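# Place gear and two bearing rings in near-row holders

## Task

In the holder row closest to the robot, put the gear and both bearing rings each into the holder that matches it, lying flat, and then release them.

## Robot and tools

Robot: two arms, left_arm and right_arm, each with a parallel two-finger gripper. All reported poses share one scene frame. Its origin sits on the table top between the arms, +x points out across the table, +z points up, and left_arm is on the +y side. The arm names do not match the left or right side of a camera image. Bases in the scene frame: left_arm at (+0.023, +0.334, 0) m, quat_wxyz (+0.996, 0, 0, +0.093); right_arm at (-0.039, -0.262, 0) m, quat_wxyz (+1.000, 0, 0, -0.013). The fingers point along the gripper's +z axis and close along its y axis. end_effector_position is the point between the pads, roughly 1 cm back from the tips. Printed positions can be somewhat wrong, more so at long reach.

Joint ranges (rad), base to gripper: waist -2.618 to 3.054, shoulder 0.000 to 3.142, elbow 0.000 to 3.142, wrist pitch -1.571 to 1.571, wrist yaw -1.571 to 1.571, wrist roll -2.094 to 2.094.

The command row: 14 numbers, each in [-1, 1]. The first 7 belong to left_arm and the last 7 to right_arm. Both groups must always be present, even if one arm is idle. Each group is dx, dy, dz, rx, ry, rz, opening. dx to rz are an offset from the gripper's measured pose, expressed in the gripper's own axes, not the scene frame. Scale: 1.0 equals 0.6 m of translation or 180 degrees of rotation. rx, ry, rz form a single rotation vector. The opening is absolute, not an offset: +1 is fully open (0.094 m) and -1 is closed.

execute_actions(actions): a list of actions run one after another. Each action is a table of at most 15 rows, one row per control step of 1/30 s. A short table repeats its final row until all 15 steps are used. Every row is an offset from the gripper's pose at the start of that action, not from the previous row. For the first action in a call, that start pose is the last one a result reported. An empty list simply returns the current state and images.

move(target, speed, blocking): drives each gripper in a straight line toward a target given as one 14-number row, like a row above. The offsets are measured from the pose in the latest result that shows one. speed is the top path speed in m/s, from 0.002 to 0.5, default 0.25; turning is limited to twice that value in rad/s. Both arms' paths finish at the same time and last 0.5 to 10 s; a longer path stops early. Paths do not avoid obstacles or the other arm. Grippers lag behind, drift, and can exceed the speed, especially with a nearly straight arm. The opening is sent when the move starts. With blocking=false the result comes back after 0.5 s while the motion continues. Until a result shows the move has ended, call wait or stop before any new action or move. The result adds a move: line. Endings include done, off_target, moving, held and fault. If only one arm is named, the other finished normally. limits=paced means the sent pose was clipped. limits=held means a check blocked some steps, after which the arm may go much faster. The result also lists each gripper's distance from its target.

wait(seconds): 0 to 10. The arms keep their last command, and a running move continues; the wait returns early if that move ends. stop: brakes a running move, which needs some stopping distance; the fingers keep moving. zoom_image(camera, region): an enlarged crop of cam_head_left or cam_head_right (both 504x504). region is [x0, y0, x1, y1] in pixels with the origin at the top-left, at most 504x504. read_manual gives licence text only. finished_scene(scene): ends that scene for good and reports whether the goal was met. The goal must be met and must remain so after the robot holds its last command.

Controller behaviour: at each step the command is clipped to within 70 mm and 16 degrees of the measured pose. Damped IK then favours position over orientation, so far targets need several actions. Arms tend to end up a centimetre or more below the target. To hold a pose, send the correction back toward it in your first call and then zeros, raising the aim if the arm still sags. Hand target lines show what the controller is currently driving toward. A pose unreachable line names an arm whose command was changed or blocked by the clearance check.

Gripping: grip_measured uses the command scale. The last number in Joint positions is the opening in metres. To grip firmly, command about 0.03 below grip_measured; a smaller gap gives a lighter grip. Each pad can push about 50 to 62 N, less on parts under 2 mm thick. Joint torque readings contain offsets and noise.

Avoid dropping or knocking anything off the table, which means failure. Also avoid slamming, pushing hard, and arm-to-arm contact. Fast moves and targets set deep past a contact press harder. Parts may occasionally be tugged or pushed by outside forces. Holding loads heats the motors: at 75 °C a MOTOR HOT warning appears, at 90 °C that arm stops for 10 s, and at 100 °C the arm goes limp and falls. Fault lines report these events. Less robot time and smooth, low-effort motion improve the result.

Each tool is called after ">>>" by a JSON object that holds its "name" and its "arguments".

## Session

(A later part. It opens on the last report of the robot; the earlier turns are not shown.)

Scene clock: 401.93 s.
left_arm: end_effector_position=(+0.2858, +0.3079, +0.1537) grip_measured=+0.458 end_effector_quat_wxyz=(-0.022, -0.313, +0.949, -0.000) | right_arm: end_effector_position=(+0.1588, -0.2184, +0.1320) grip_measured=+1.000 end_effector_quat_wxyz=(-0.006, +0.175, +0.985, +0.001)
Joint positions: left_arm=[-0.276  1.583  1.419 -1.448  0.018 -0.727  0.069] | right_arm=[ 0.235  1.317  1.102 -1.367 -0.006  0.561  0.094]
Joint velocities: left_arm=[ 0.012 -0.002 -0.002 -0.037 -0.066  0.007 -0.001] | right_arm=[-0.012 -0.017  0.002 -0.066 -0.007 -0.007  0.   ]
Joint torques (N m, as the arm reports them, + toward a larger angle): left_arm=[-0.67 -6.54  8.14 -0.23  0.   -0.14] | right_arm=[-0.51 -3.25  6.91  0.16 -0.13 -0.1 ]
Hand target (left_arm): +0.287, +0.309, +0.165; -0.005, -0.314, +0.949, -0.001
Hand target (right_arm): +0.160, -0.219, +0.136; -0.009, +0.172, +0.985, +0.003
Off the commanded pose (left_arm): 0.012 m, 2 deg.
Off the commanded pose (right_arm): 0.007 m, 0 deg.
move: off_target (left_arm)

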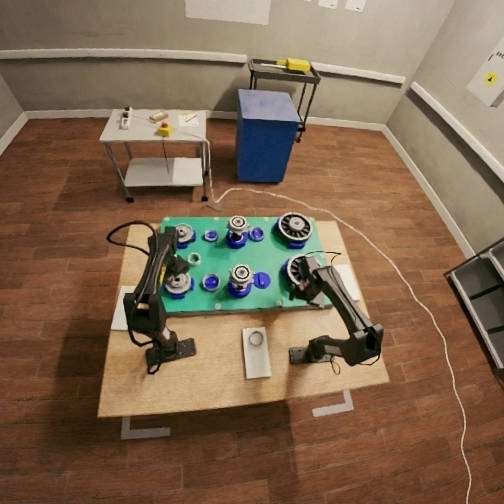

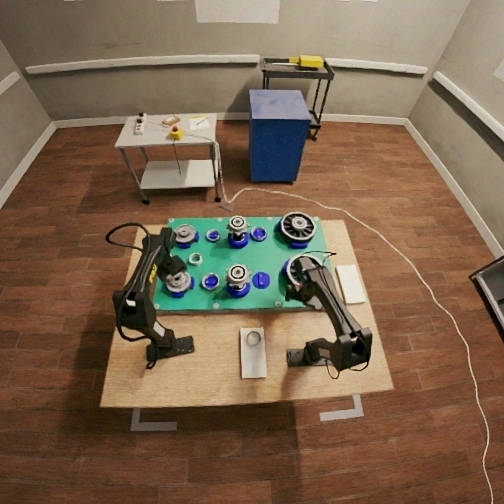

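>>> {"name": "move", "arguments": {"target": [0.1375, -0.197, -0.013, 0.006, -0.016, -0.186, 1, 0, 0, -0.008, 0, 0, 0, 1], "speed": 0.3}}

>>> {"name": "zoom_image", "arguments": {"camera": "cam_head_left", "region": [155, 240, 245, 305]}}

>>> {"name": "zoom_image", "arguments": {"camera": "cam_head_right", "region": [155, 240, 245, 305]}}

Scene clock: 410.67 s.
left_arm: end_effector_position=(+0.2889, +0.1662, +0.1605) grip_measured=+1.000 end_effector_quat_wxyz=(+0.002, -0.573, +0.820, +0.002) | right_arm: end_effector_position=(+0.1582, -0.2185, +0.1320) grip_measured=+1.000 end_effector_quat_wxyz=(-0.008, +0.174, +0.985, +0.000)
Joint positions: left_arm=[-0.754  1.741  1.62  -1.452 -0.005 -1.787  0.094] | right_arm=[ 0.235  1.317  1.102 -1.37  -0.006  0.558  0.094]
Joint velocities: left_arm=[ 0.022 -0.012  0.022 -0.022 -0.007 -0.037  0.   ] | right_arm=[-0.007  0.012 -0.002  0.037  0.007 -0.022  0.   ]
Joint torques (N m, as the arm reports them, + toward a larger angle): left_arm=[-0.58 -5.99  8.17 -0.25 -0.08 -0.11] | right_arm=[-0.11 -4.25  6.53  0.15 -0.01  0.05]
Hand target (left_arm): +0.290, +0.167, +0.166; +0.008, -0.574, +0.819, +0.003
Hand target (right_arm): +0.159, -0.218, +0.137; -0.006, +0.175, +0.985, +0.001
Off the commanded pose (left_arm): 0.004 m, 1 deg.
Off the commanded pose (right_arm): 0.005 m, 0 deg.
move: done

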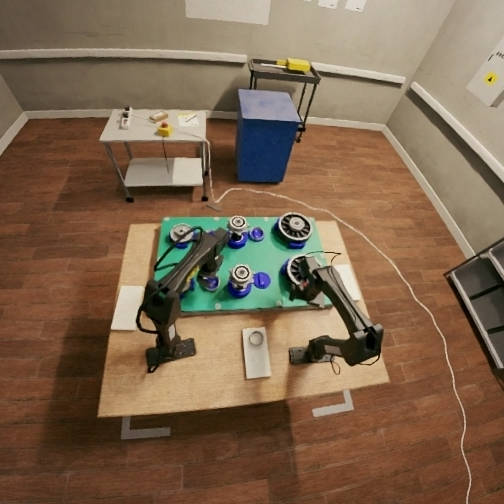

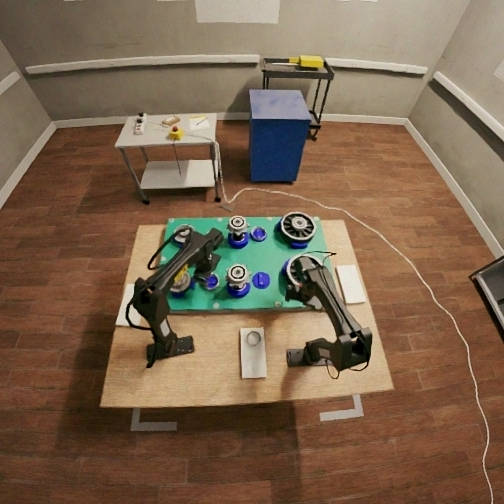

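Region (155, 240, 245, 305) of cam_head_left's 504x504 image, scaled by 5.600, with more detail than that image has.

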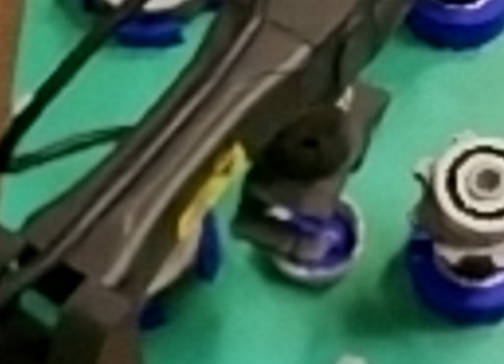

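Region (155, 240, 245, 305) of cam_head_right's 504x504 image, scaled by 5.600, with more detail than that image has.

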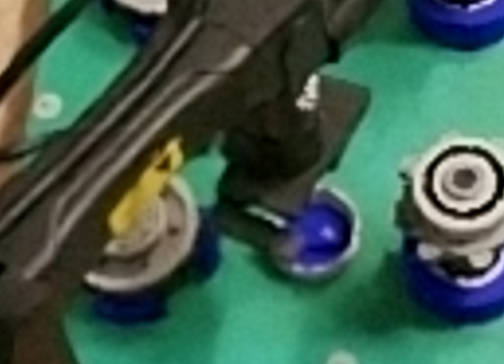

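>>> {"name": "move", "arguments": {"target": [-0.009, -0.008, 0.075, 0, 0, 0, 1, 0, 0, -0.008, 0, 0, 0, 1], "speed": 0.15}}

>>> {"name": "zoom_image", "arguments": {"camera": "cam_head_left", "region": [185, 250, 240, 300]}}

>>> {"name": "zoom_image", "arguments": {"camera": "cam_head_right", "region": [185, 250, 240, 300]}}

Scene clock: 422.53 s.
left_arm: end_effector_position=(+0.2939, +0.1670, +0.1162) grip_measured=+1.000 end_effector_quat_wxyz=(+0.001, -0.572, +0.821, +0.004) | right_arm: end_effector_position=(+0.1575, -0.2186, +0.1320) grip_measured=+1.000 end_effector_quat_wxyz=(-0.009, +0.174, +0.985, -0.000)
Joint positions: left_arm=[-0.744  1.755  1.461 -1.284 -0.005 -1.774  0.094] | right_arm=[ 0.235  1.317  1.102 -1.372 -0.006  0.558  0.094]
Joint velocities: left_arm=[ 0.007 -0.007 -0.017  0.037 -0.037  0.007  0.   ] | right_arm=[-0.017  0.007  0.012  0.037 -0.022 -0.051  0.   ]
Joint torques (N m, as the arm reports them, + toward a larger angle): left_arm=[ 0.64 -6.46  5.13 -0.01  0.06  0.03] | right_arm=[ 0.02 -4.13  6.62  0.09 -0.04  0.07]
Hand target (left_arm): +0.296, +0.169, +0.116; +0.002, -0.573, +0.820, +0.002
Hand target (right_arm): +0.158, -0.219, +0.137; -0.008, +0.174, +0.985, +0.000
Off the commanded pose (left_arm): 0.003 m, 0 deg.
Off the commanded pose (right_arm): 0.005 m, 0 deg.
move: done

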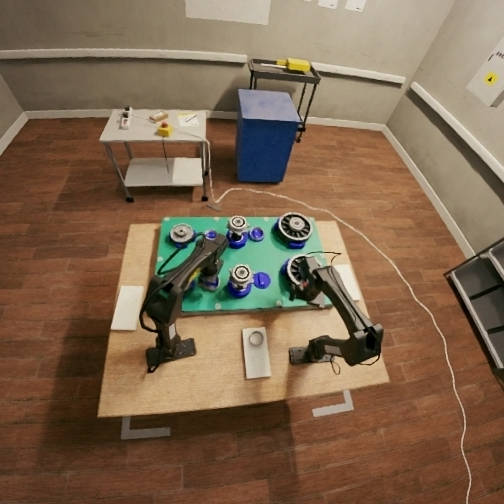

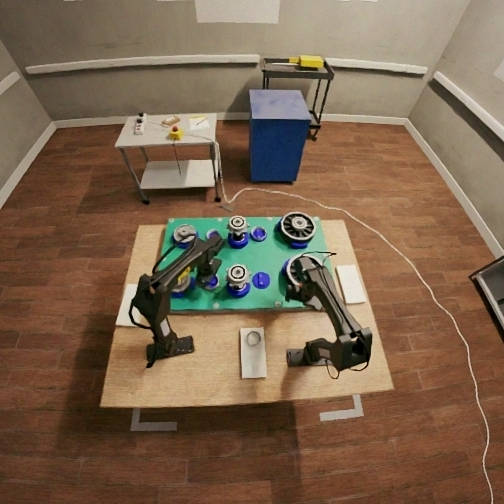

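Region (185, 250, 240, 300) of cam_head_left's 504x504 image, scaled by 9.164, with more detail than that image has; it fills the top 458 rows of this view, and the rest is white.

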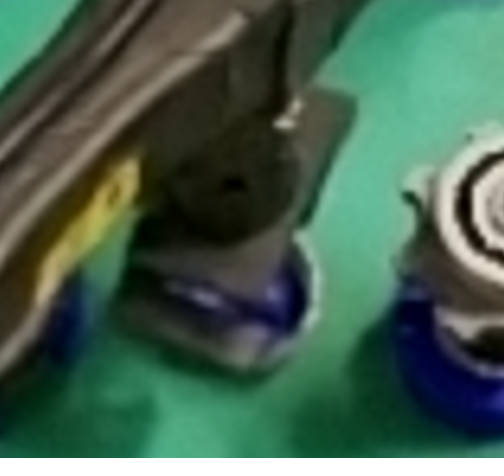

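Region (185, 250, 240, 300) of cam_head_right's 504x504 image, scaled by 9.164, with more detail than that image has; it fills the top 458 rows of this view, and the rest is white.

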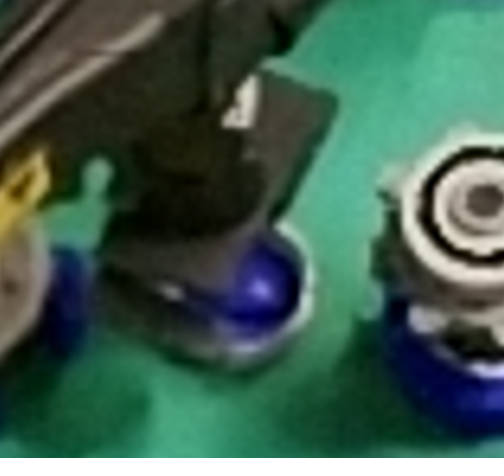

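>>> {"name": "move", "arguments": {"target": [-0.003, -0.002, 0.05, 0, 0, 0, 1, 0, 0, -0.008, 0, 0, 0, 1], "speed": 0.05}}

>>> {"name": "zoom_image", "arguments": {"camera": "cam_head_right", "region": [185, 250, 240, 300]}}

Scene clock: 427.73 s.
left_arm: end_effector_position=(+0.2947, +0.1666, +0.0876) grip_measured=+1.000 end_effector_quat_wxyz=(+0.001, -0.571, +0.821, +0.006) | right_arm: end_effector_position=(+0.1569, -0.2188, +0.1320) grip_measured=+1.000 end_effector_quat_wxyz=(-0.010, +0.174, +0.985, -0.001)
Joint positions: left_arm=[-0.744  1.773  1.369 -1.176 -0.005 -1.774  0.094] | right_arm=[ 0.235  1.317  1.102 -1.375 -0.006  0.558  0.094]
Joint velocities: left_arm=[-0.012 -0.012 -0.007 -0.037  0.051 -0.007  0.   ] | right_arm=[-0.002 -0.007 -0.002  0.037  0.051  0.051  0.   ]
Joint torques (N m, as the arm reports them, + toward a larger angle): left_arm=[ 0.53 -6.55  4.96  0.12  0.04 -0.01] | right_arm=[-0.09 -4.16  6.45  0.09  0.    0.06]
Hand target (left_arm): +0.296, +0.168, +0.086; +0.001, -0.572, +0.821, +0.004
Hand target (right_arm): +0.158, -0.219, +0.137; -0.009, +0.174, +0.985, -0.000
Off the commanded pose (left_arm): 0.003 m, 0 deg.
Off the commanded pose (right_arm): 0.005 m, 0 deg.
move: done

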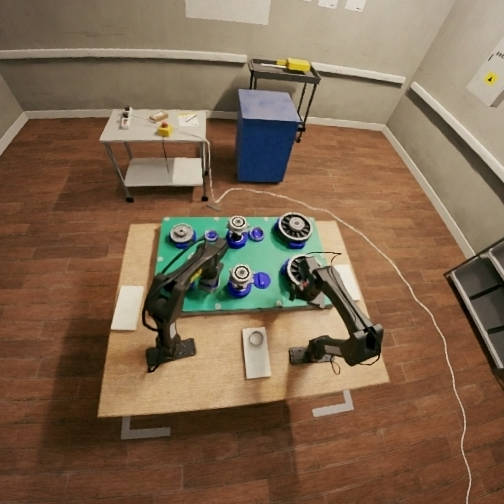

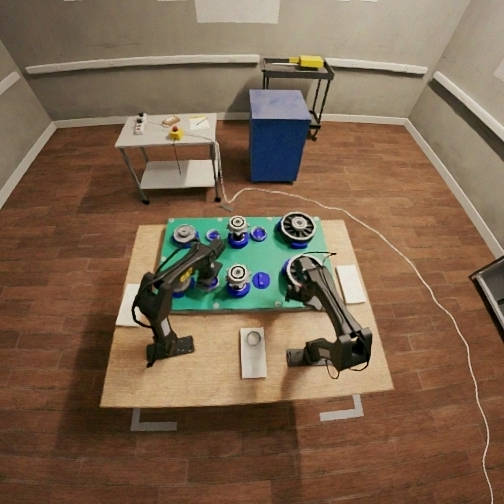

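Region (185, 250, 240, 300) of cam_head_right's 504x504 image, scaled by 9.164, with more detail than that image has; it fills the top 458 rows of this view, and the rest is white.

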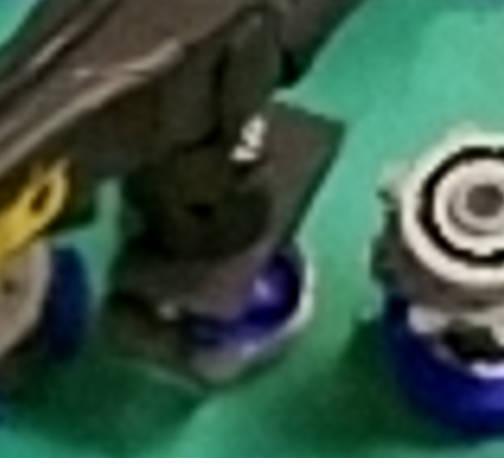

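>>> {"name": "execute_actions", "arguments": {"actions": [[[0,0,0.004,0,0,0,1,0,0,-0.008,0,0,0,1],[0,0,0.007,0,0,0,1,0,0,-0.008,0,0,0,1],[0,0,0.010,0,0,0,1,0,0,-0.008,0,0,0,1],[0,0,0.013,0,0,0,0.95,0,0,-0.008,0,0,0,1],[0,0,0.015,0,0,0,0.9,0,0,-0.008,0,0,0,1],[0,0,0.015,0,0,0,0.85,0,0,-0.008,0,0,0,1],[0,0,0.015,0,0,0,0.8,0,0,-0.008,0,0,0,1],[0,0,0.015,0,0,0,0.75,0,0,-0.008,0,0,0,1],[0,0,0.015,0,0,0,0.71,0,0,-0.008,0,0,0,1],[0,0,0.015,0,0,0,0.67,0,0,-0.008,0,0,0,1],[0,0,0.015,0,0,0,0.63,0,0,-0.008,0,0,0,1],[0,0,0.015,0,0,0,0.60,0,0,-0.008,0,0,0,1],[0,0,0.015,0,0,0,0.57,0,0,-0.008,0,0,0,1],[0,0,0.015,0,0,0,0.54,0,0,-0.008,0,0,0,1],[0,0,0.015,0,0,0,0.51,0,0,-0.008,0,0,0,1]]]}}

>>> {"name": "wait", "arguments": {"seconds": 0.3}}

Scene clock: 434.73 s.
left_arm: end_effector_position=(+0.2949, +0.1664, +0.0822) grip_measured=+0.579 end_effector_quat_wxyz=(+0.001, -0.571, +0.821, +0.004) | right_arm: end_effector_position=(+0.1562, -0.2189, +0.1320) grip_measured=+1.000 end_effector_quat_wxyz=(-0.011, +0.174, +0.985, -0.001)
Joint positions: left_arm=[-0.744  1.773  1.347 -1.15  -0.005 -1.774  0.074] | right_arm=[ 0.235  1.317  1.102 -1.378 -0.006  0.558  0.094]
Joint velocities: left_arm=[-0.007  0.012 -0.012 -0.007  0.007 -0.022  0.001] | right_arm=[-0.012  0.017 -0.012  0.022  0.037 -0.022  0.   ]
Joint torques (N m, as the arm reports them, + toward a larger angle): left_arm=[-0.1  -6.1   5.05  0.18  0.   -0.03] | right_arm=[ 0.05 -4.17  6.65  0.11 -0.04  0.04]
Hand target (left_arm): +0.295, +0.167, +0.079; +0.001, -0.571, +0.821, +0.006
Hand target (right_arm): +0.157, -0.219, +0.137; -0.010, +0.174, +0.985, -0.001
Off the commanded pose (left_arm): 0.004 m, 0 deg.
Off the commanded pose (right_arm): 0.005 m, 0 deg.

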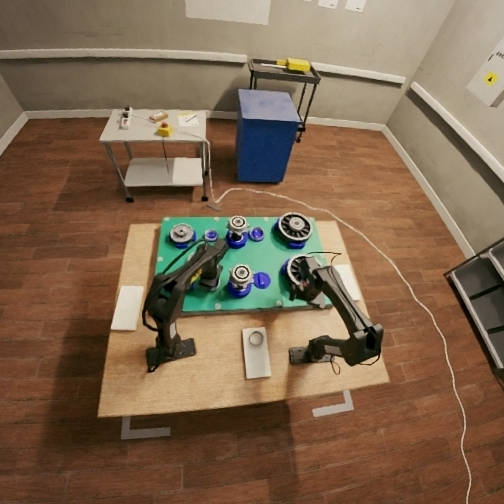

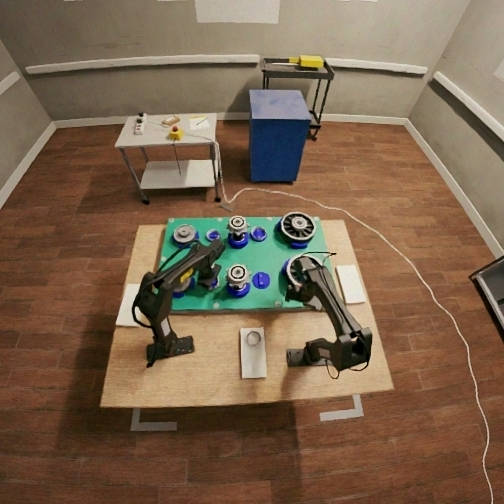

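Scene clock: 435.03 s.
left_arm: end_effector_position=(+0.2949, +0.1664, +0.0822) grip_measured=+0.579 end_effector_quat_wxyz=(+0.001, -0.571, +0.821, +0.004) | right_arm: end_effector_position=(+0.1562, -0.2189, +0.1320) grip_measured=+1.000 end_effector_quat_wxyz=(-0.011, +0.174, +0.985, -0.001)
Joint positions: left_arm=[-0.744  1.773  1.347 -1.15  -0.005 -1.774  0.074] | right_arm=[ 0.235  1.317  1.102 -1.378 -0.006  0.558  0.094]
Joint velocities: left_arm=[ 0.002 -0.017 -0.012 -0.11  -0.007 -0.051  0.   ] | right_arm=[-0.012  0.007 -0.007  0.007 -0.007 -0.037  0.   ]
Joint torques (N m, as the arm reports them, + toward a larger angle): left_arm=[ 0.2  -6.18  5.04  0.08  0.04 -0.04] | right_arm=[ 0.1  -4.    6.6   0.12  0.    0.07]
Hand target (left_arm): +0.295, +0.167, +0.079; +0.001, -0.571, +0.821, +0.006
Hand target (right_arm): +0.157, -0.219, +0.137; -0.010, +0.174, +0.985, -0.001
Off the commanded pose (left_arm): 0.004 m, 0 deg.
Off the commanded pose (right_arm): 0.005 m, 0 deg.
wait: 0.30 s; at rest by 0.17 s

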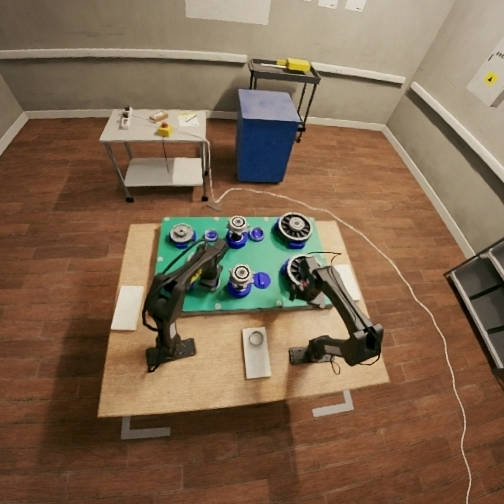

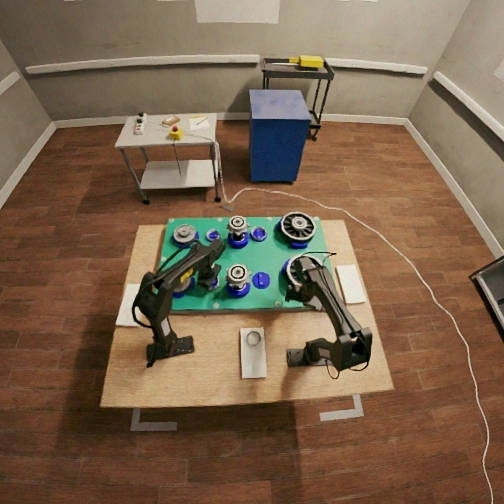

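>>> {"name": "move", "arguments": {"target": [0, 0, -0.085, 0, 0, 0, 0.54, 0, 0, -0.008, 0, 0, 0, 1], "speed": 0.15}}

Scene clock: 442.07 s.
left_arm: end_effector_position=(+0.2932, +0.1675, +0.1200) grip_measured=+0.579 end_effector_quat_wxyz=(-0.003, -0.571, +0.821, +0.015) | right_arm: end_effector_position=(+0.1556, -0.2191, +0.1321) grip_measured=+1.000 end_effector_quat_wxyz=(-0.013, +0.174, +0.985, -0.002)
Joint positions: left_arm=[-0.744  1.773  1.498 -1.325 -0.005 -1.774  0.074] | right_arm=[ 0.235  1.317  1.102 -1.38  -0.006  0.558  0.094]
Joint velocities: left_arm=[ 0.007 -0.002 -0.002  0.007 -0.037 -0.051 -0.   ] | right_arm=[ 0.012 -0.002  0.007 -0.007  0.051  0.022  0.   ]
Joint torques (N m, as the arm reports them, + toward a larger angle): left_arm=[ 0.07 -7.98  8.09 -0.24  0.02 -0.05] | right_arm=[-0.07 -4.05  6.65  0.12 -0.03  0.05]
Hand target (left_arm): +0.295, +0.167, +0.133; +0.002, -0.571, +0.821, +0.003
Hand target (right_arm): +0.156, -0.219, +0.137; -0.011, +0.174, +0.985, -0.001
Off the commanded pose (left_arm): 0.013 m, 1 deg.
Off the commanded pose (right_arm): 0.005 m, 0 deg.
move: off_target (left_arm)

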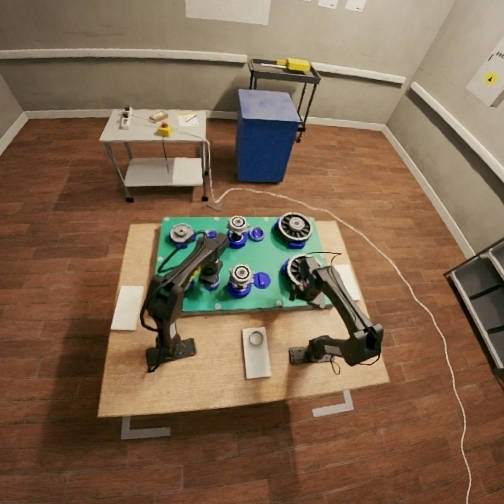

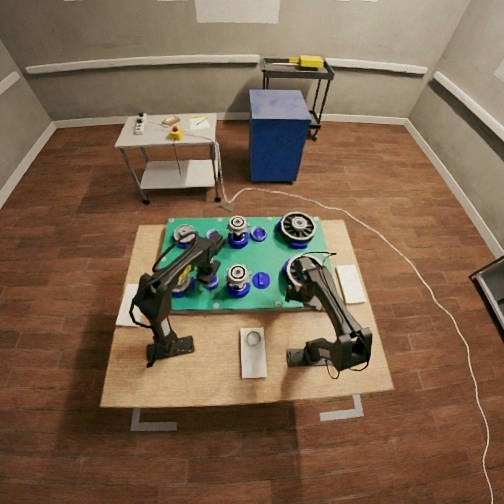

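>>> {"name": "move", "arguments": {"target": [0.2105, 0.2915, 0.02, 0.009, 0.004, 0.2756, 0.54, 0, 0, -0.008, 0, -0.006, 0, 1], "speed": 0.3}}

Scene clock: 449.07 s.
left_arm: end_effector_position=(+0.0883, +0.1154, +0.1060) grip_measured=+0.579 end_effector_quat_wxyz=(-0.008, -0.175, +0.984, +0.010) | right_arm: end_effector_position=(+0.1556, -0.2191, +0.1321) grip_measured=+1.000 end_effector_quat_wxyz=(-0.013, +0.174, +0.985, -0.002)
Joint positions: left_arm=[-1.46   1.428  1.087 -1.25   0.013 -1.626  0.074] | right_arm=[ 0.235  1.317  1.102 -1.38  -0.006  0.558  0.094]
Joint velocities: left_arm=[ 0.002 -0.002 -0.017  0.037  0.007  0.037  0.   ] | right_arm=[-0.027 -0.002  0.012 -0.066 -0.051 -0.022  0.   ]
Joint torques (N m, as the arm reports them, + toward a larger angle): left_arm=[-0.55 -5.5   5.28  0.09 -0.02 -0.05] | right_arm=[ 0.65 -5.19  5.91  0.22  0.05  0.1 ]
Hand target (left_arm): +0.089, +0.114, +0.111; -0.002, -0.175, +0.985, -0.005
Hand target (right_arm): +0.156, -0.219, +0.137; -0.003, +0.174, +0.985, -0.003
Off the commanded pose (left_arm): 0.008 m, 1 deg.
Off the commanded pose (right_arm): 0.005 m, 1 deg.
move: done

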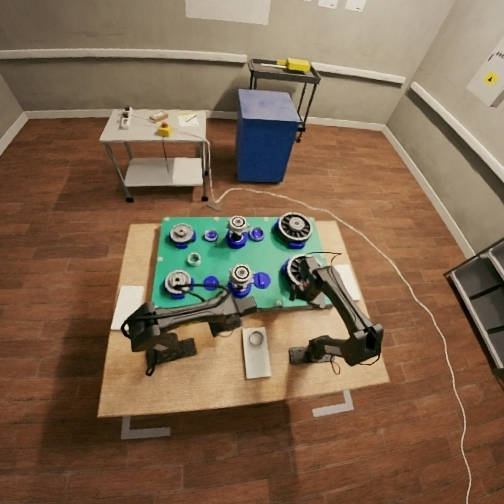

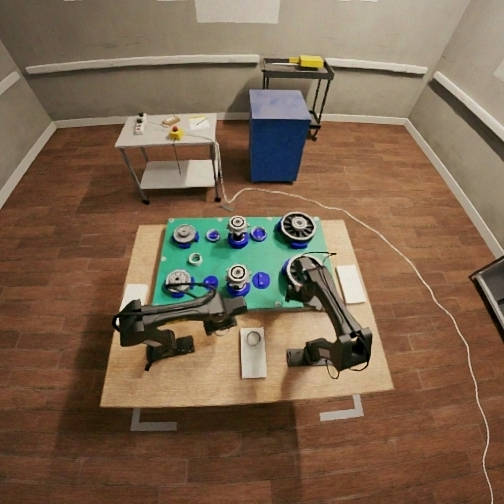

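>>> {"name": "move", "arguments": {"target": [0, 0, 0.128, 0.006, -0.005, 0, 0.54, 0, 0, -0.008, 0, 0, 0, 1], "speed": 0.15}}

>>> {"name": "zoom_image", "arguments": {"camera": "cam_head_right", "region": [180, 265, 280, 360]}}

>>> {"name": "zoom_image", "arguments": {"camera": "cam_head_left", "region": [180, 265, 280, 360]}}

Scene clock: 454.23 s.
left_arm: end_effector_position=(+0.0858, +0.1167, +0.0296) grip_measured=+0.579 end_effector_quat_wxyz=(-0.005, -0.177, +0.984, +0.005) | right_arm: end_effector_position=(+0.1549, -0.2192, +0.1321) grip_measured=+1.000 end_effector_quat_wxyz=(-0.014, +0.174, +0.985, -0.002)
Joint positions: left_arm=[-1.472  1.491  0.827 -0.917  0.009 -1.641  0.074] | right_arm=[ 0.235  1.317  1.102 -1.383 -0.006  0.558  0.094]
Joint velocities: left_arm=[-0.017  0.007 -0.002  0.037 -0.051  0.037 -0.   ] | right_arm=[-0.012 -0.002 -0.007 -0.007  0.051  0.066  0.   ]
Joint torques (N m, as the arm reports them, + toward a larger angle): left_arm=[-0.83 -3.93  5.16  0.09 -0.06 -0.09] | right_arm=[-0.09 -4.1   6.66  0.07 -0.04  0.03]
Hand target (left_arm): +0.086, +0.115, +0.029; +0.002, -0.176, +0.984, +0.002
Hand target (right_arm): +0.156, -0.219, +0.137; -0.013, +0.174, +0.985, -0.002
Off the commanded pose (left_arm): 0.001 m, 1 deg.
Off the commanded pose (right_arm): 0.005 m, 0 deg.
move: done

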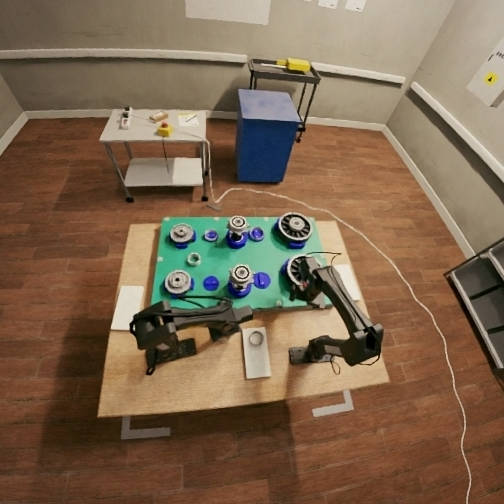

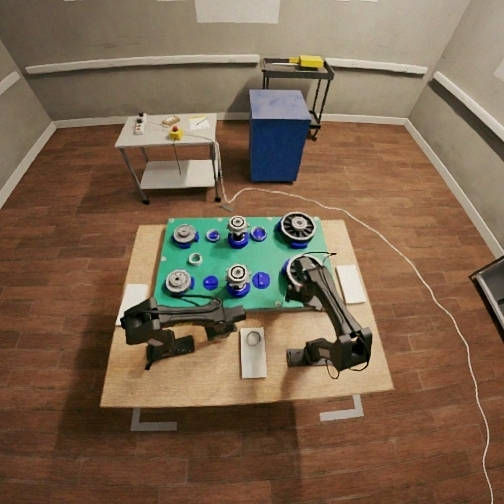

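Region (180, 265, 280, 360) of cam_head_right's 504x504 image, scaled by 5.040, with more detail than that image has; it fills the top 479 rows of this view, and the rest is white.

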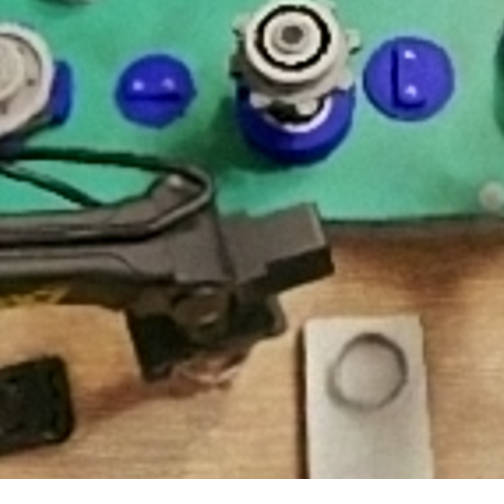

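Region (180, 265, 280, 360) of cam_head_left's 504x504 image, scaled by 5.040, with more detail than that image has; it fills the top 479 rows of this view, and the rest is white.

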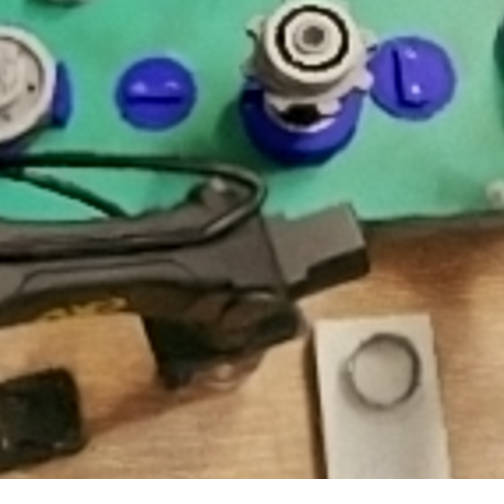

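>>> {"name": "move", "arguments": {"target": [0, 0, 0.032, 0.003, -0.003, 0, 0.54, 0, 0, -0.008, 0, 0, 0, 1], "speed": 0.03}}

>>> {"name": "zoom_image", "arguments": {"camera": "cam_head_left", "region": [158, 262, 228, 304]}}

>>> {"name": "zoom_image", "arguments": {"camera": "cam_head_right", "region": [158, 262, 228, 304]}}

Scene clock: 458.90 s.
left_arm: end_effector_position=(+0.0859, +0.1164, +0.0122) grip_measured=+0.579 end_effector_quat_wxyz=(-0.004, -0.179, +0.984, +0.001) | right_arm: end_effector_position=(+0.1543, -0.2193, +0.1321) grip_measured=+1.000 end_effector_quat_wxyz=(-0.015, +0.174, +0.985, -0.003)
Joint positions: left_arm=[-1.472  1.519  0.775 -0.83   0.009 -1.645  0.074] | right_arm=[ 0.235  1.317  1.102 -1.386 -0.006  0.558  0.094]
Joint velocities: left_arm=[-0.007  0.007 -0.012  0.022 -0.022 -0.037 -0.001] | right_arm=[-0.002  0.002 -0.002  0.066 -0.095  0.007  0.   ]
Joint torques (N m, as the arm reports them, + toward a larger angle): left_arm=[-0.96 -3.78  4.6   0.09 -0.03 -0.03] | right_arm=[-0.1  -3.99  6.61  0.06 -0.07  0.05]
Hand target (left_arm): +0.085, +0.116, +0.011; +0.000, -0.177, +0.984, +0.001
Hand target (right_arm): +0.155, -0.219, +0.137; -0.014, +0.174, +0.985, -0.002
Off the commanded pose (left_arm): 0.002 m, 1 deg.
Off the commanded pose (right_arm): 0.005 m, 0 deg.
move: done

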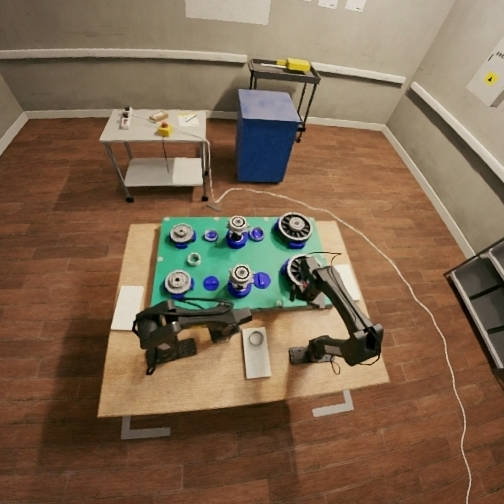

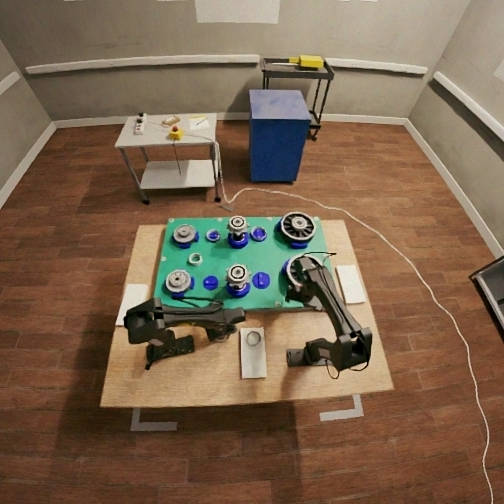

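Region (158, 262, 228, 304) of cam_head_left's 504x504 image, scaled by 7.200, with more detail than that image has; it fills the top 302 rows of this view, and the rest is white.

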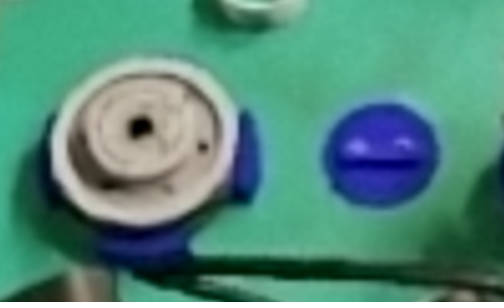

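Region (158, 262, 228, 304) of cam_head_right's 504x504 image, scaled by 7.200, with more detail than that image has; it fills the top 302 rows of this view, and the rest is white.

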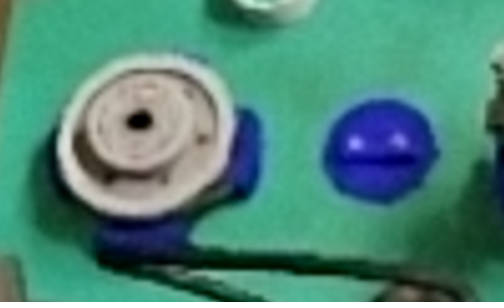

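>>> {"name": "execute_actions", "arguments": {"actions": [[[0,0,0.004,0,0,0,0.56,0,0,-0.008,0,0,0,1],[0,0,0.004,0,0,0,0.58,0,0,-0.008,0,0,0,1],[0,0,0.004,0,0,0,0.61,0,0,-0.008,0,0,0,1],[0,0,0.002,0,0,0,0.66,0,0,-0.008,0,0,0,1],[0,0,0,0,0,0,0.72,0,0,-0.008,0,0,0,1],[0,0,-0.004,0,0,0,0.8,0,0,-0.008,0,0,0,1],[0,0,-0.012,0,0,0,0.85,0,0,-0.008,0,0,0,1],[0,0,-0.022,0,0,0,0.85,0,0,-0.008,0,0,0,1],[0,0,-0.034,0,0,0,0.85,0,0,-0.008,0,0,0,1],[0,0,-0.046,0,0,0,0.85,0,0,-0.008,0,0,0,1],[0,0,-0.058,0,0,0,0.85,0,0,-0.008,0,0,0,1],[0,0,-0.07,0,0,0,0.85,0,0,-0.008,0,0,0,1],[0,0,-0.082,0,0,0,0.85,0,0,-0.008,0,0,0,1],[0,0,-0.094,0,0,0,0.85,0,0,-0.008,0,0,0,1],[0,0,-0.105,0,0,0,0.85,0,0,-0.008,0,0,0,1]]]}}

>>> {"name": "wait", "arguments": {"seconds": 0.3}}

>>> {"name": "zoom_image", "arguments": {"camera": "cam_head_left", "region": [235, 320, 280, 360]}}

>>> {"name": "zoom_image", "arguments": {"camera": "cam_head_right", "region": [200, 300, 275, 360]}}

Scene clock: 466.97 s.
left_arm: end_effector_position=(+0.0875, +0.1110, +0.0464) grip_measured=+0.848 end_effector_quat_wxyz=(-0.004, -0.179, +0.984, -0.008) | right_arm: end_effector_position=(+0.1537, -0.2195, +0.1321) grip_measured=+1.000 end_effector_quat_wxyz=(-0.016, +0.174, +0.985, -0.003)
Joint positions: left_arm=[-1.472  1.463  0.874 -0.967  0.009 -1.645  0.087] | right_arm=[ 0.235  1.317  1.102 -1.388 -0.006  0.558  0.094]
Joint velocities: left_arm=[-0.002 -0.344  0.657 -0.725  0.037  0.007 -0.001] | right_arm=[-0.002  0.017  0.007 -0.051 -0.007 -0.007  0.   ]
Joint torques (N m, as the arm reports them, + toward a larger angle): left_arm=[ 0.45 -5.09  7.62 -0.07  0.04  0.02] | right_arm=[-0.13 -3.96  6.54  0.13  0.    0.02]
Hand target (left_arm): +0.087, +0.117, +0.070; -0.004, -0.179, +0.984, -0.002
Hand target (right_arm): +0.154, -0.219, +0.137; -0.015, +0.174, +0.985, -0.003
Off the commanded pose (left_arm): 0.029 m, 1 deg.
Off the commanded pose (right_arm): 0.005 m, 0 deg.

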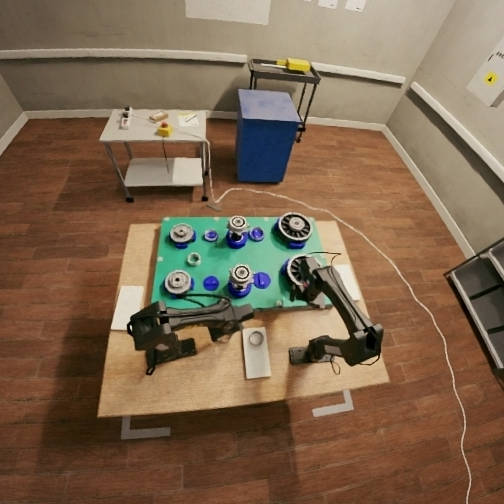

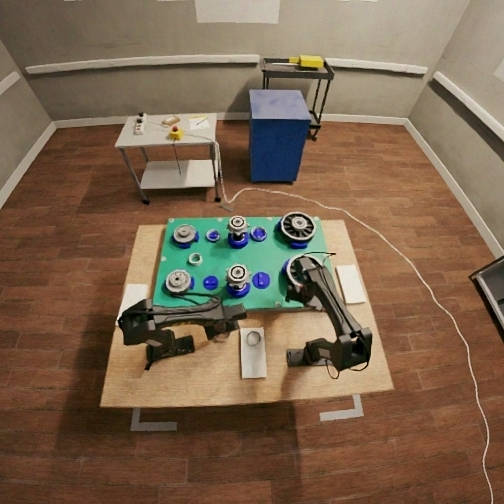

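Scene clock: 467.27 s.
left_arm: end_effector_position=(+0.0867, +0.1135, +0.0647) grip_measured=+0.848 end_effector_quat_wxyz=(-0.004, -0.179, +0.984, -0.007) | right_arm: end_effector_position=(+0.1537, -0.2195, +0.1321) grip_measured=+1.000 end_effector_quat_wxyz=(-0.016, +0.174, +0.985, -0.003)
Joint positions: left_arm=[-1.472  1.43   0.922 -1.049  0.009 -1.645  0.087] | right_arm=[ 0.235  1.317  1.102 -1.388 -0.006  0.558  0.094]
Joint velocities: left_arm=[-0.017 -0.002 -0.017 -0.125 -0.007 -0.037  0.   ] | right_arm=[-0.017  0.012 -0.012  0.007 -0.051  0.007  0.   ]
Joint torques (N m, as the arm reports them, + toward a larger angle): left_arm=[ 0.59 -4.32  6.8  -0.1   0.06  0.  ] | right_arm=[ 0.04 -3.9   6.63  0.07  0.    0.05]
Hand target (left_arm): +0.087, +0.117, +0.070; -0.004, -0.179, +0.984, -0.002
Hand target (right_arm): +0.154, -0.219, +0.137; -0.015, +0.174, +0.985, -0.003
Off the commanded pose (left_arm): 0.011 m, 1 deg.
Off the commanded pose (right_arm): 0.005 m, 0 deg.
wait: 0.30 s; no rest

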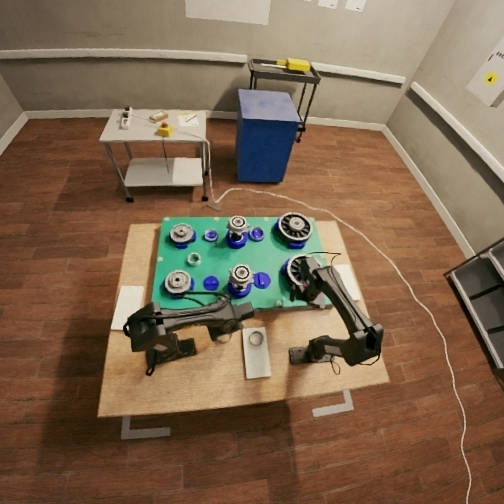

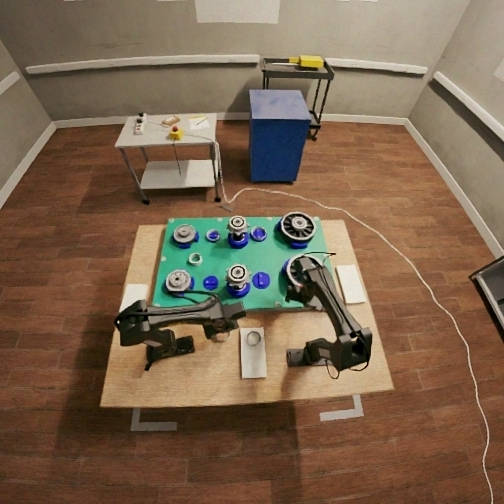

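Region (235, 320, 280, 360) of cam_head_left's 504x504 image, scaled by 11.200, with more detail than that image has.

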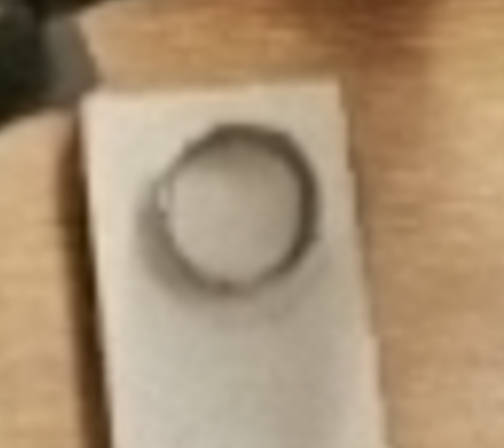

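Region (200, 300, 275, 360) of cam_head_right's 504x504 image, scaled by 6.720, with more detail than that image has; it fills the top 403 rows of this view, and the rest is white.

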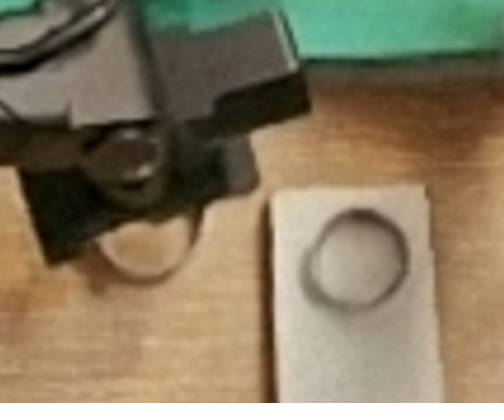

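>>> {"name": "move", "arguments": {"target": [0.119, -0.1805, -0.042, -0.004, 0, 0, 1, 0, 0, -0.008, 0, -0.008, 0, 1], "speed": 0.25}}

>>> {"name": "zoom_image", "arguments": {"camera": "cam_head_left", "region": [205, 295, 295, 365]}}

>>> {"name": "zoom_image", "arguments": {"camera": "cam_head_right", "region": [205, 295, 295, 365]}}

Scene clock: 480.03 s.
left_arm: end_effector_position=(+0.0584, -0.0100, +0.0894) grip_measured=+1.000 end_effector_quat_wxyz=(-0.005, -0.178, +0.984, -0.001) | right_arm: end_effector_position=(+0.1537, -0.2199, +0.1321) grip_measured=+1.000 end_effector_quat_wxyz=(-0.016, +0.174, +0.985, -0.004)
Joint positions: left_arm=[-1.652  1.86   1.486 -1.194  0.01  -1.823  0.094] | right_arm=[ 0.235  1.317  1.102 -1.388 -0.004  0.559  0.094]
Joint velocities: left_arm=[ 0.012 -0.007 -0.022 -0.037  0.037 -0.022  0.   ] | right_arm=[ 0.002  0.002 -0.012 -0.037 -0.007 -0.022  0.   ]
Joint torques (N m, as the arm reports them, + toward a larger angle): left_arm=[-0.29 -7.28  7.88 -0.23  0.03 -0.08] | right_arm=[ 0.78 -5.47  5.59  0.23  0.09  0.14]
Hand target (left_arm): +0.057, -0.012, +0.096; -0.004, -0.179, +0.984, -0.002
Hand target (right_arm): +0.154, -0.220, +0.137; -0.004, +0.174, +0.985, -0.005
Off the commanded pose (left_arm): 0.004 m, 0 deg.
Off the commanded pose (right_arm): 0.005 m, 1 deg.
move: done

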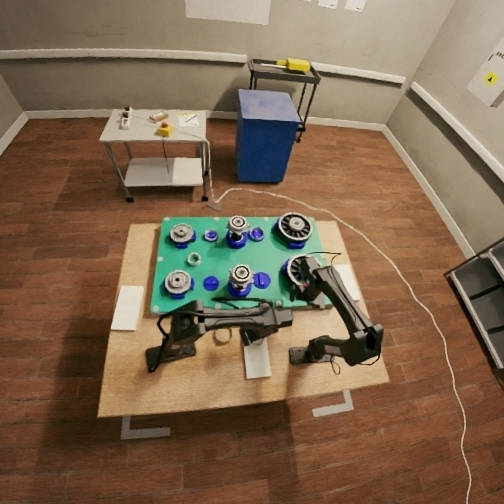

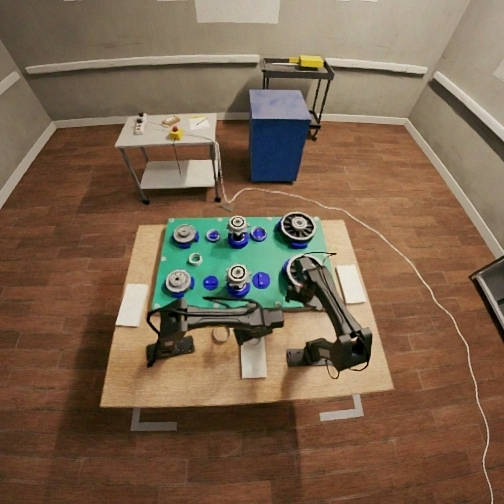

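Region (205, 295, 295, 365) of cam_head_left's 504x504 image, scaled by 5.600, with more detail than that image has.

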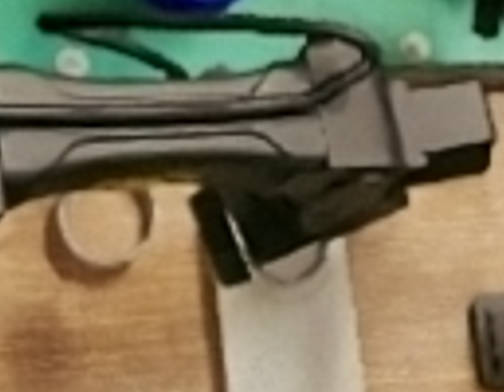

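Region (205, 295, 295, 365) of cam_head_right's 504x504 image, scaled by 5.600, with more detail than that image has.

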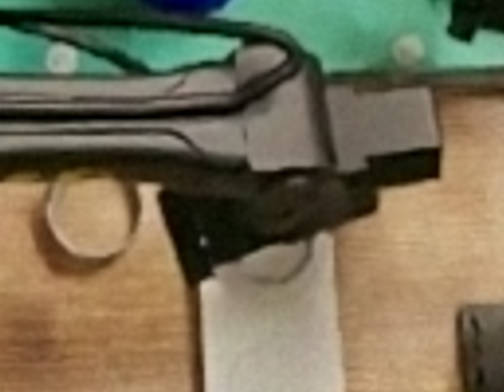

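>>> {"name": "execute_actions", "arguments": {"actions": []}}

Scene clock: 494.70 s.
left_arm: end_effector_position=(+0.0584, -0.0096, +0.0894) grip_measured=+1.000 end_effector_quat_wxyz=(-0.005, -0.178, +0.984, +0.000) | right_arm: end_effector_position=(+0.1537, -0.2199, +0.1321) grip_measured=+1.000 end_effector_quat_wxyz=(-0.016, +0.174, +0.985, -0.004)
Joint positions: left_arm=[-1.652  1.86   1.486 -1.196  0.01  -1.824  0.094] | right_arm=[ 0.235  1.317  1.102 -1.388 -0.004  0.559  0.094]
Joint velocities: left_arm=[ 0.007 -0.032 -0.002 -0.037  0.022  0.007  0.   ] | right_arm=[ 0.002  0.012  0.002 -0.022 -0.066 -0.051  0.   ]
Joint torques (N m, as the arm reports them, + toward a larger angle): left_arm=[-0.41 -7.33  8.02 -0.21 -0.02 -0.08] | right_arm=[ 0.65 -5.6   5.37  0.25  0.07  0.12]
Hand target (left_arm): +0.057, -0.012, +0.096; -0.004, -0.179, +0.984, -0.002
Hand target (right_arm): +0.154, -0.220, +0.137; -0.004, +0.174, +0.985, -0.005
Off the commanded pose (left_arm): 0.004 m, 0 deg.
Off the commanded pose (right_arm): 0.005 m, 1 deg.

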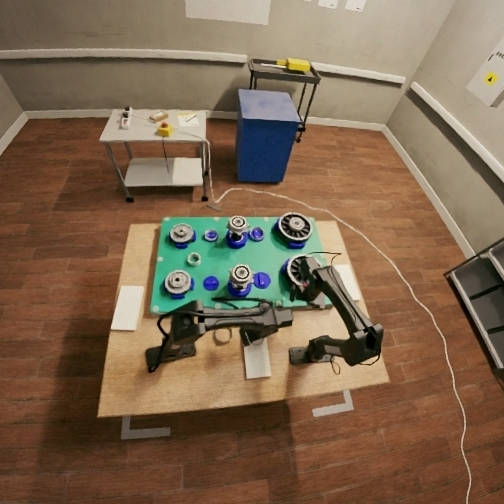

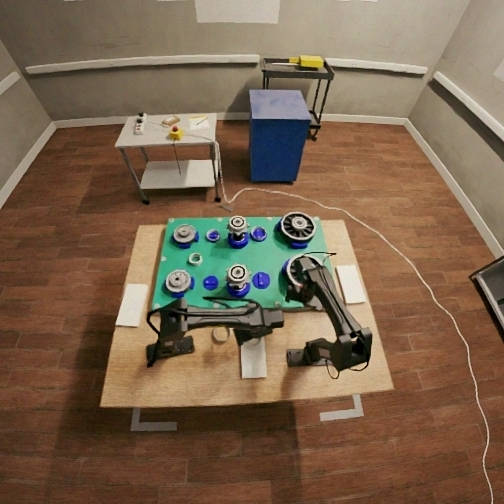

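>>> {"name": "move", "arguments": {"target": [0,0,0.078,0,0,0,1, 0,0,-0.008,0,0,0,1], "speed": 0.08}}

>>> {"name": "zoom_image", "arguments": {"camera": "cam_head_right", "region": [205, 295, 295, 365]}}

Scene clock: 498.87 s.
left_arm: end_effector_position=(+0.0584, -0.0104, +0.0435) grip_measured=+1.000 end_effector_quat_wxyz=(-0.005, -0.178, +0.984, +0.002) | right_arm: end_effector_position=(+0.1531, -0.2200, +0.1321) grip_measured=+1.000 end_effector_quat_wxyz=(-0.017, +0.174, +0.985, -0.005)
Joint positions: left_arm=[-1.652  1.905  1.358 -1.028  0.01  -1.824  0.094] | right_arm=[ 0.235  1.317  1.102 -1.391 -0.004  0.559  0.094]
Joint velocities: left_arm=[ 0.002 -0.002 -0.032 -0.007  0.066 -0.066  0.   ] | right_arm=[ 0.012 -0.012 -0.002 -0.051  0.037  0.007  0.   ]
Joint torques (N m, as the arm reports them, + toward a larger angle): left_arm=[-0.14 -7.61  4.89  0.13  0.03 -0.04] | right_arm=[ 0.04 -3.94  6.58  0.07  0.    0.03]
Hand target (left_arm): +0.057, -0.010, +0.043; -0.005, -0.178, +0.984, +0.000
Hand target (right_arm): +0.154, -0.220, +0.137; -0.016, +0.174, +0.985, -0.004
Off the commanded pose (left_arm): 0.001 m, 0 deg.
Off the commanded pose (right_arm): 0.005 m, 0 deg.
move: done

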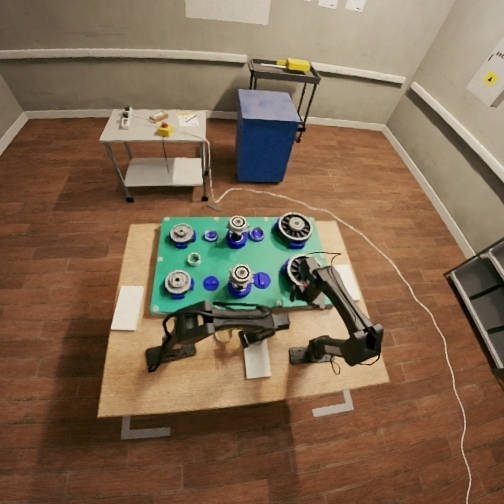

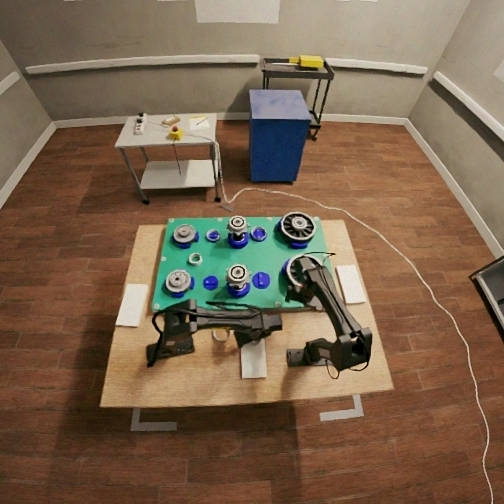

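Region (205, 295, 295, 365) of cam_head_right's 504x504 image, scaled by 5.600, with more detail than that image has.

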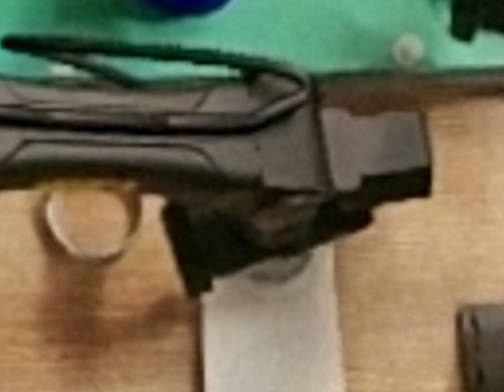

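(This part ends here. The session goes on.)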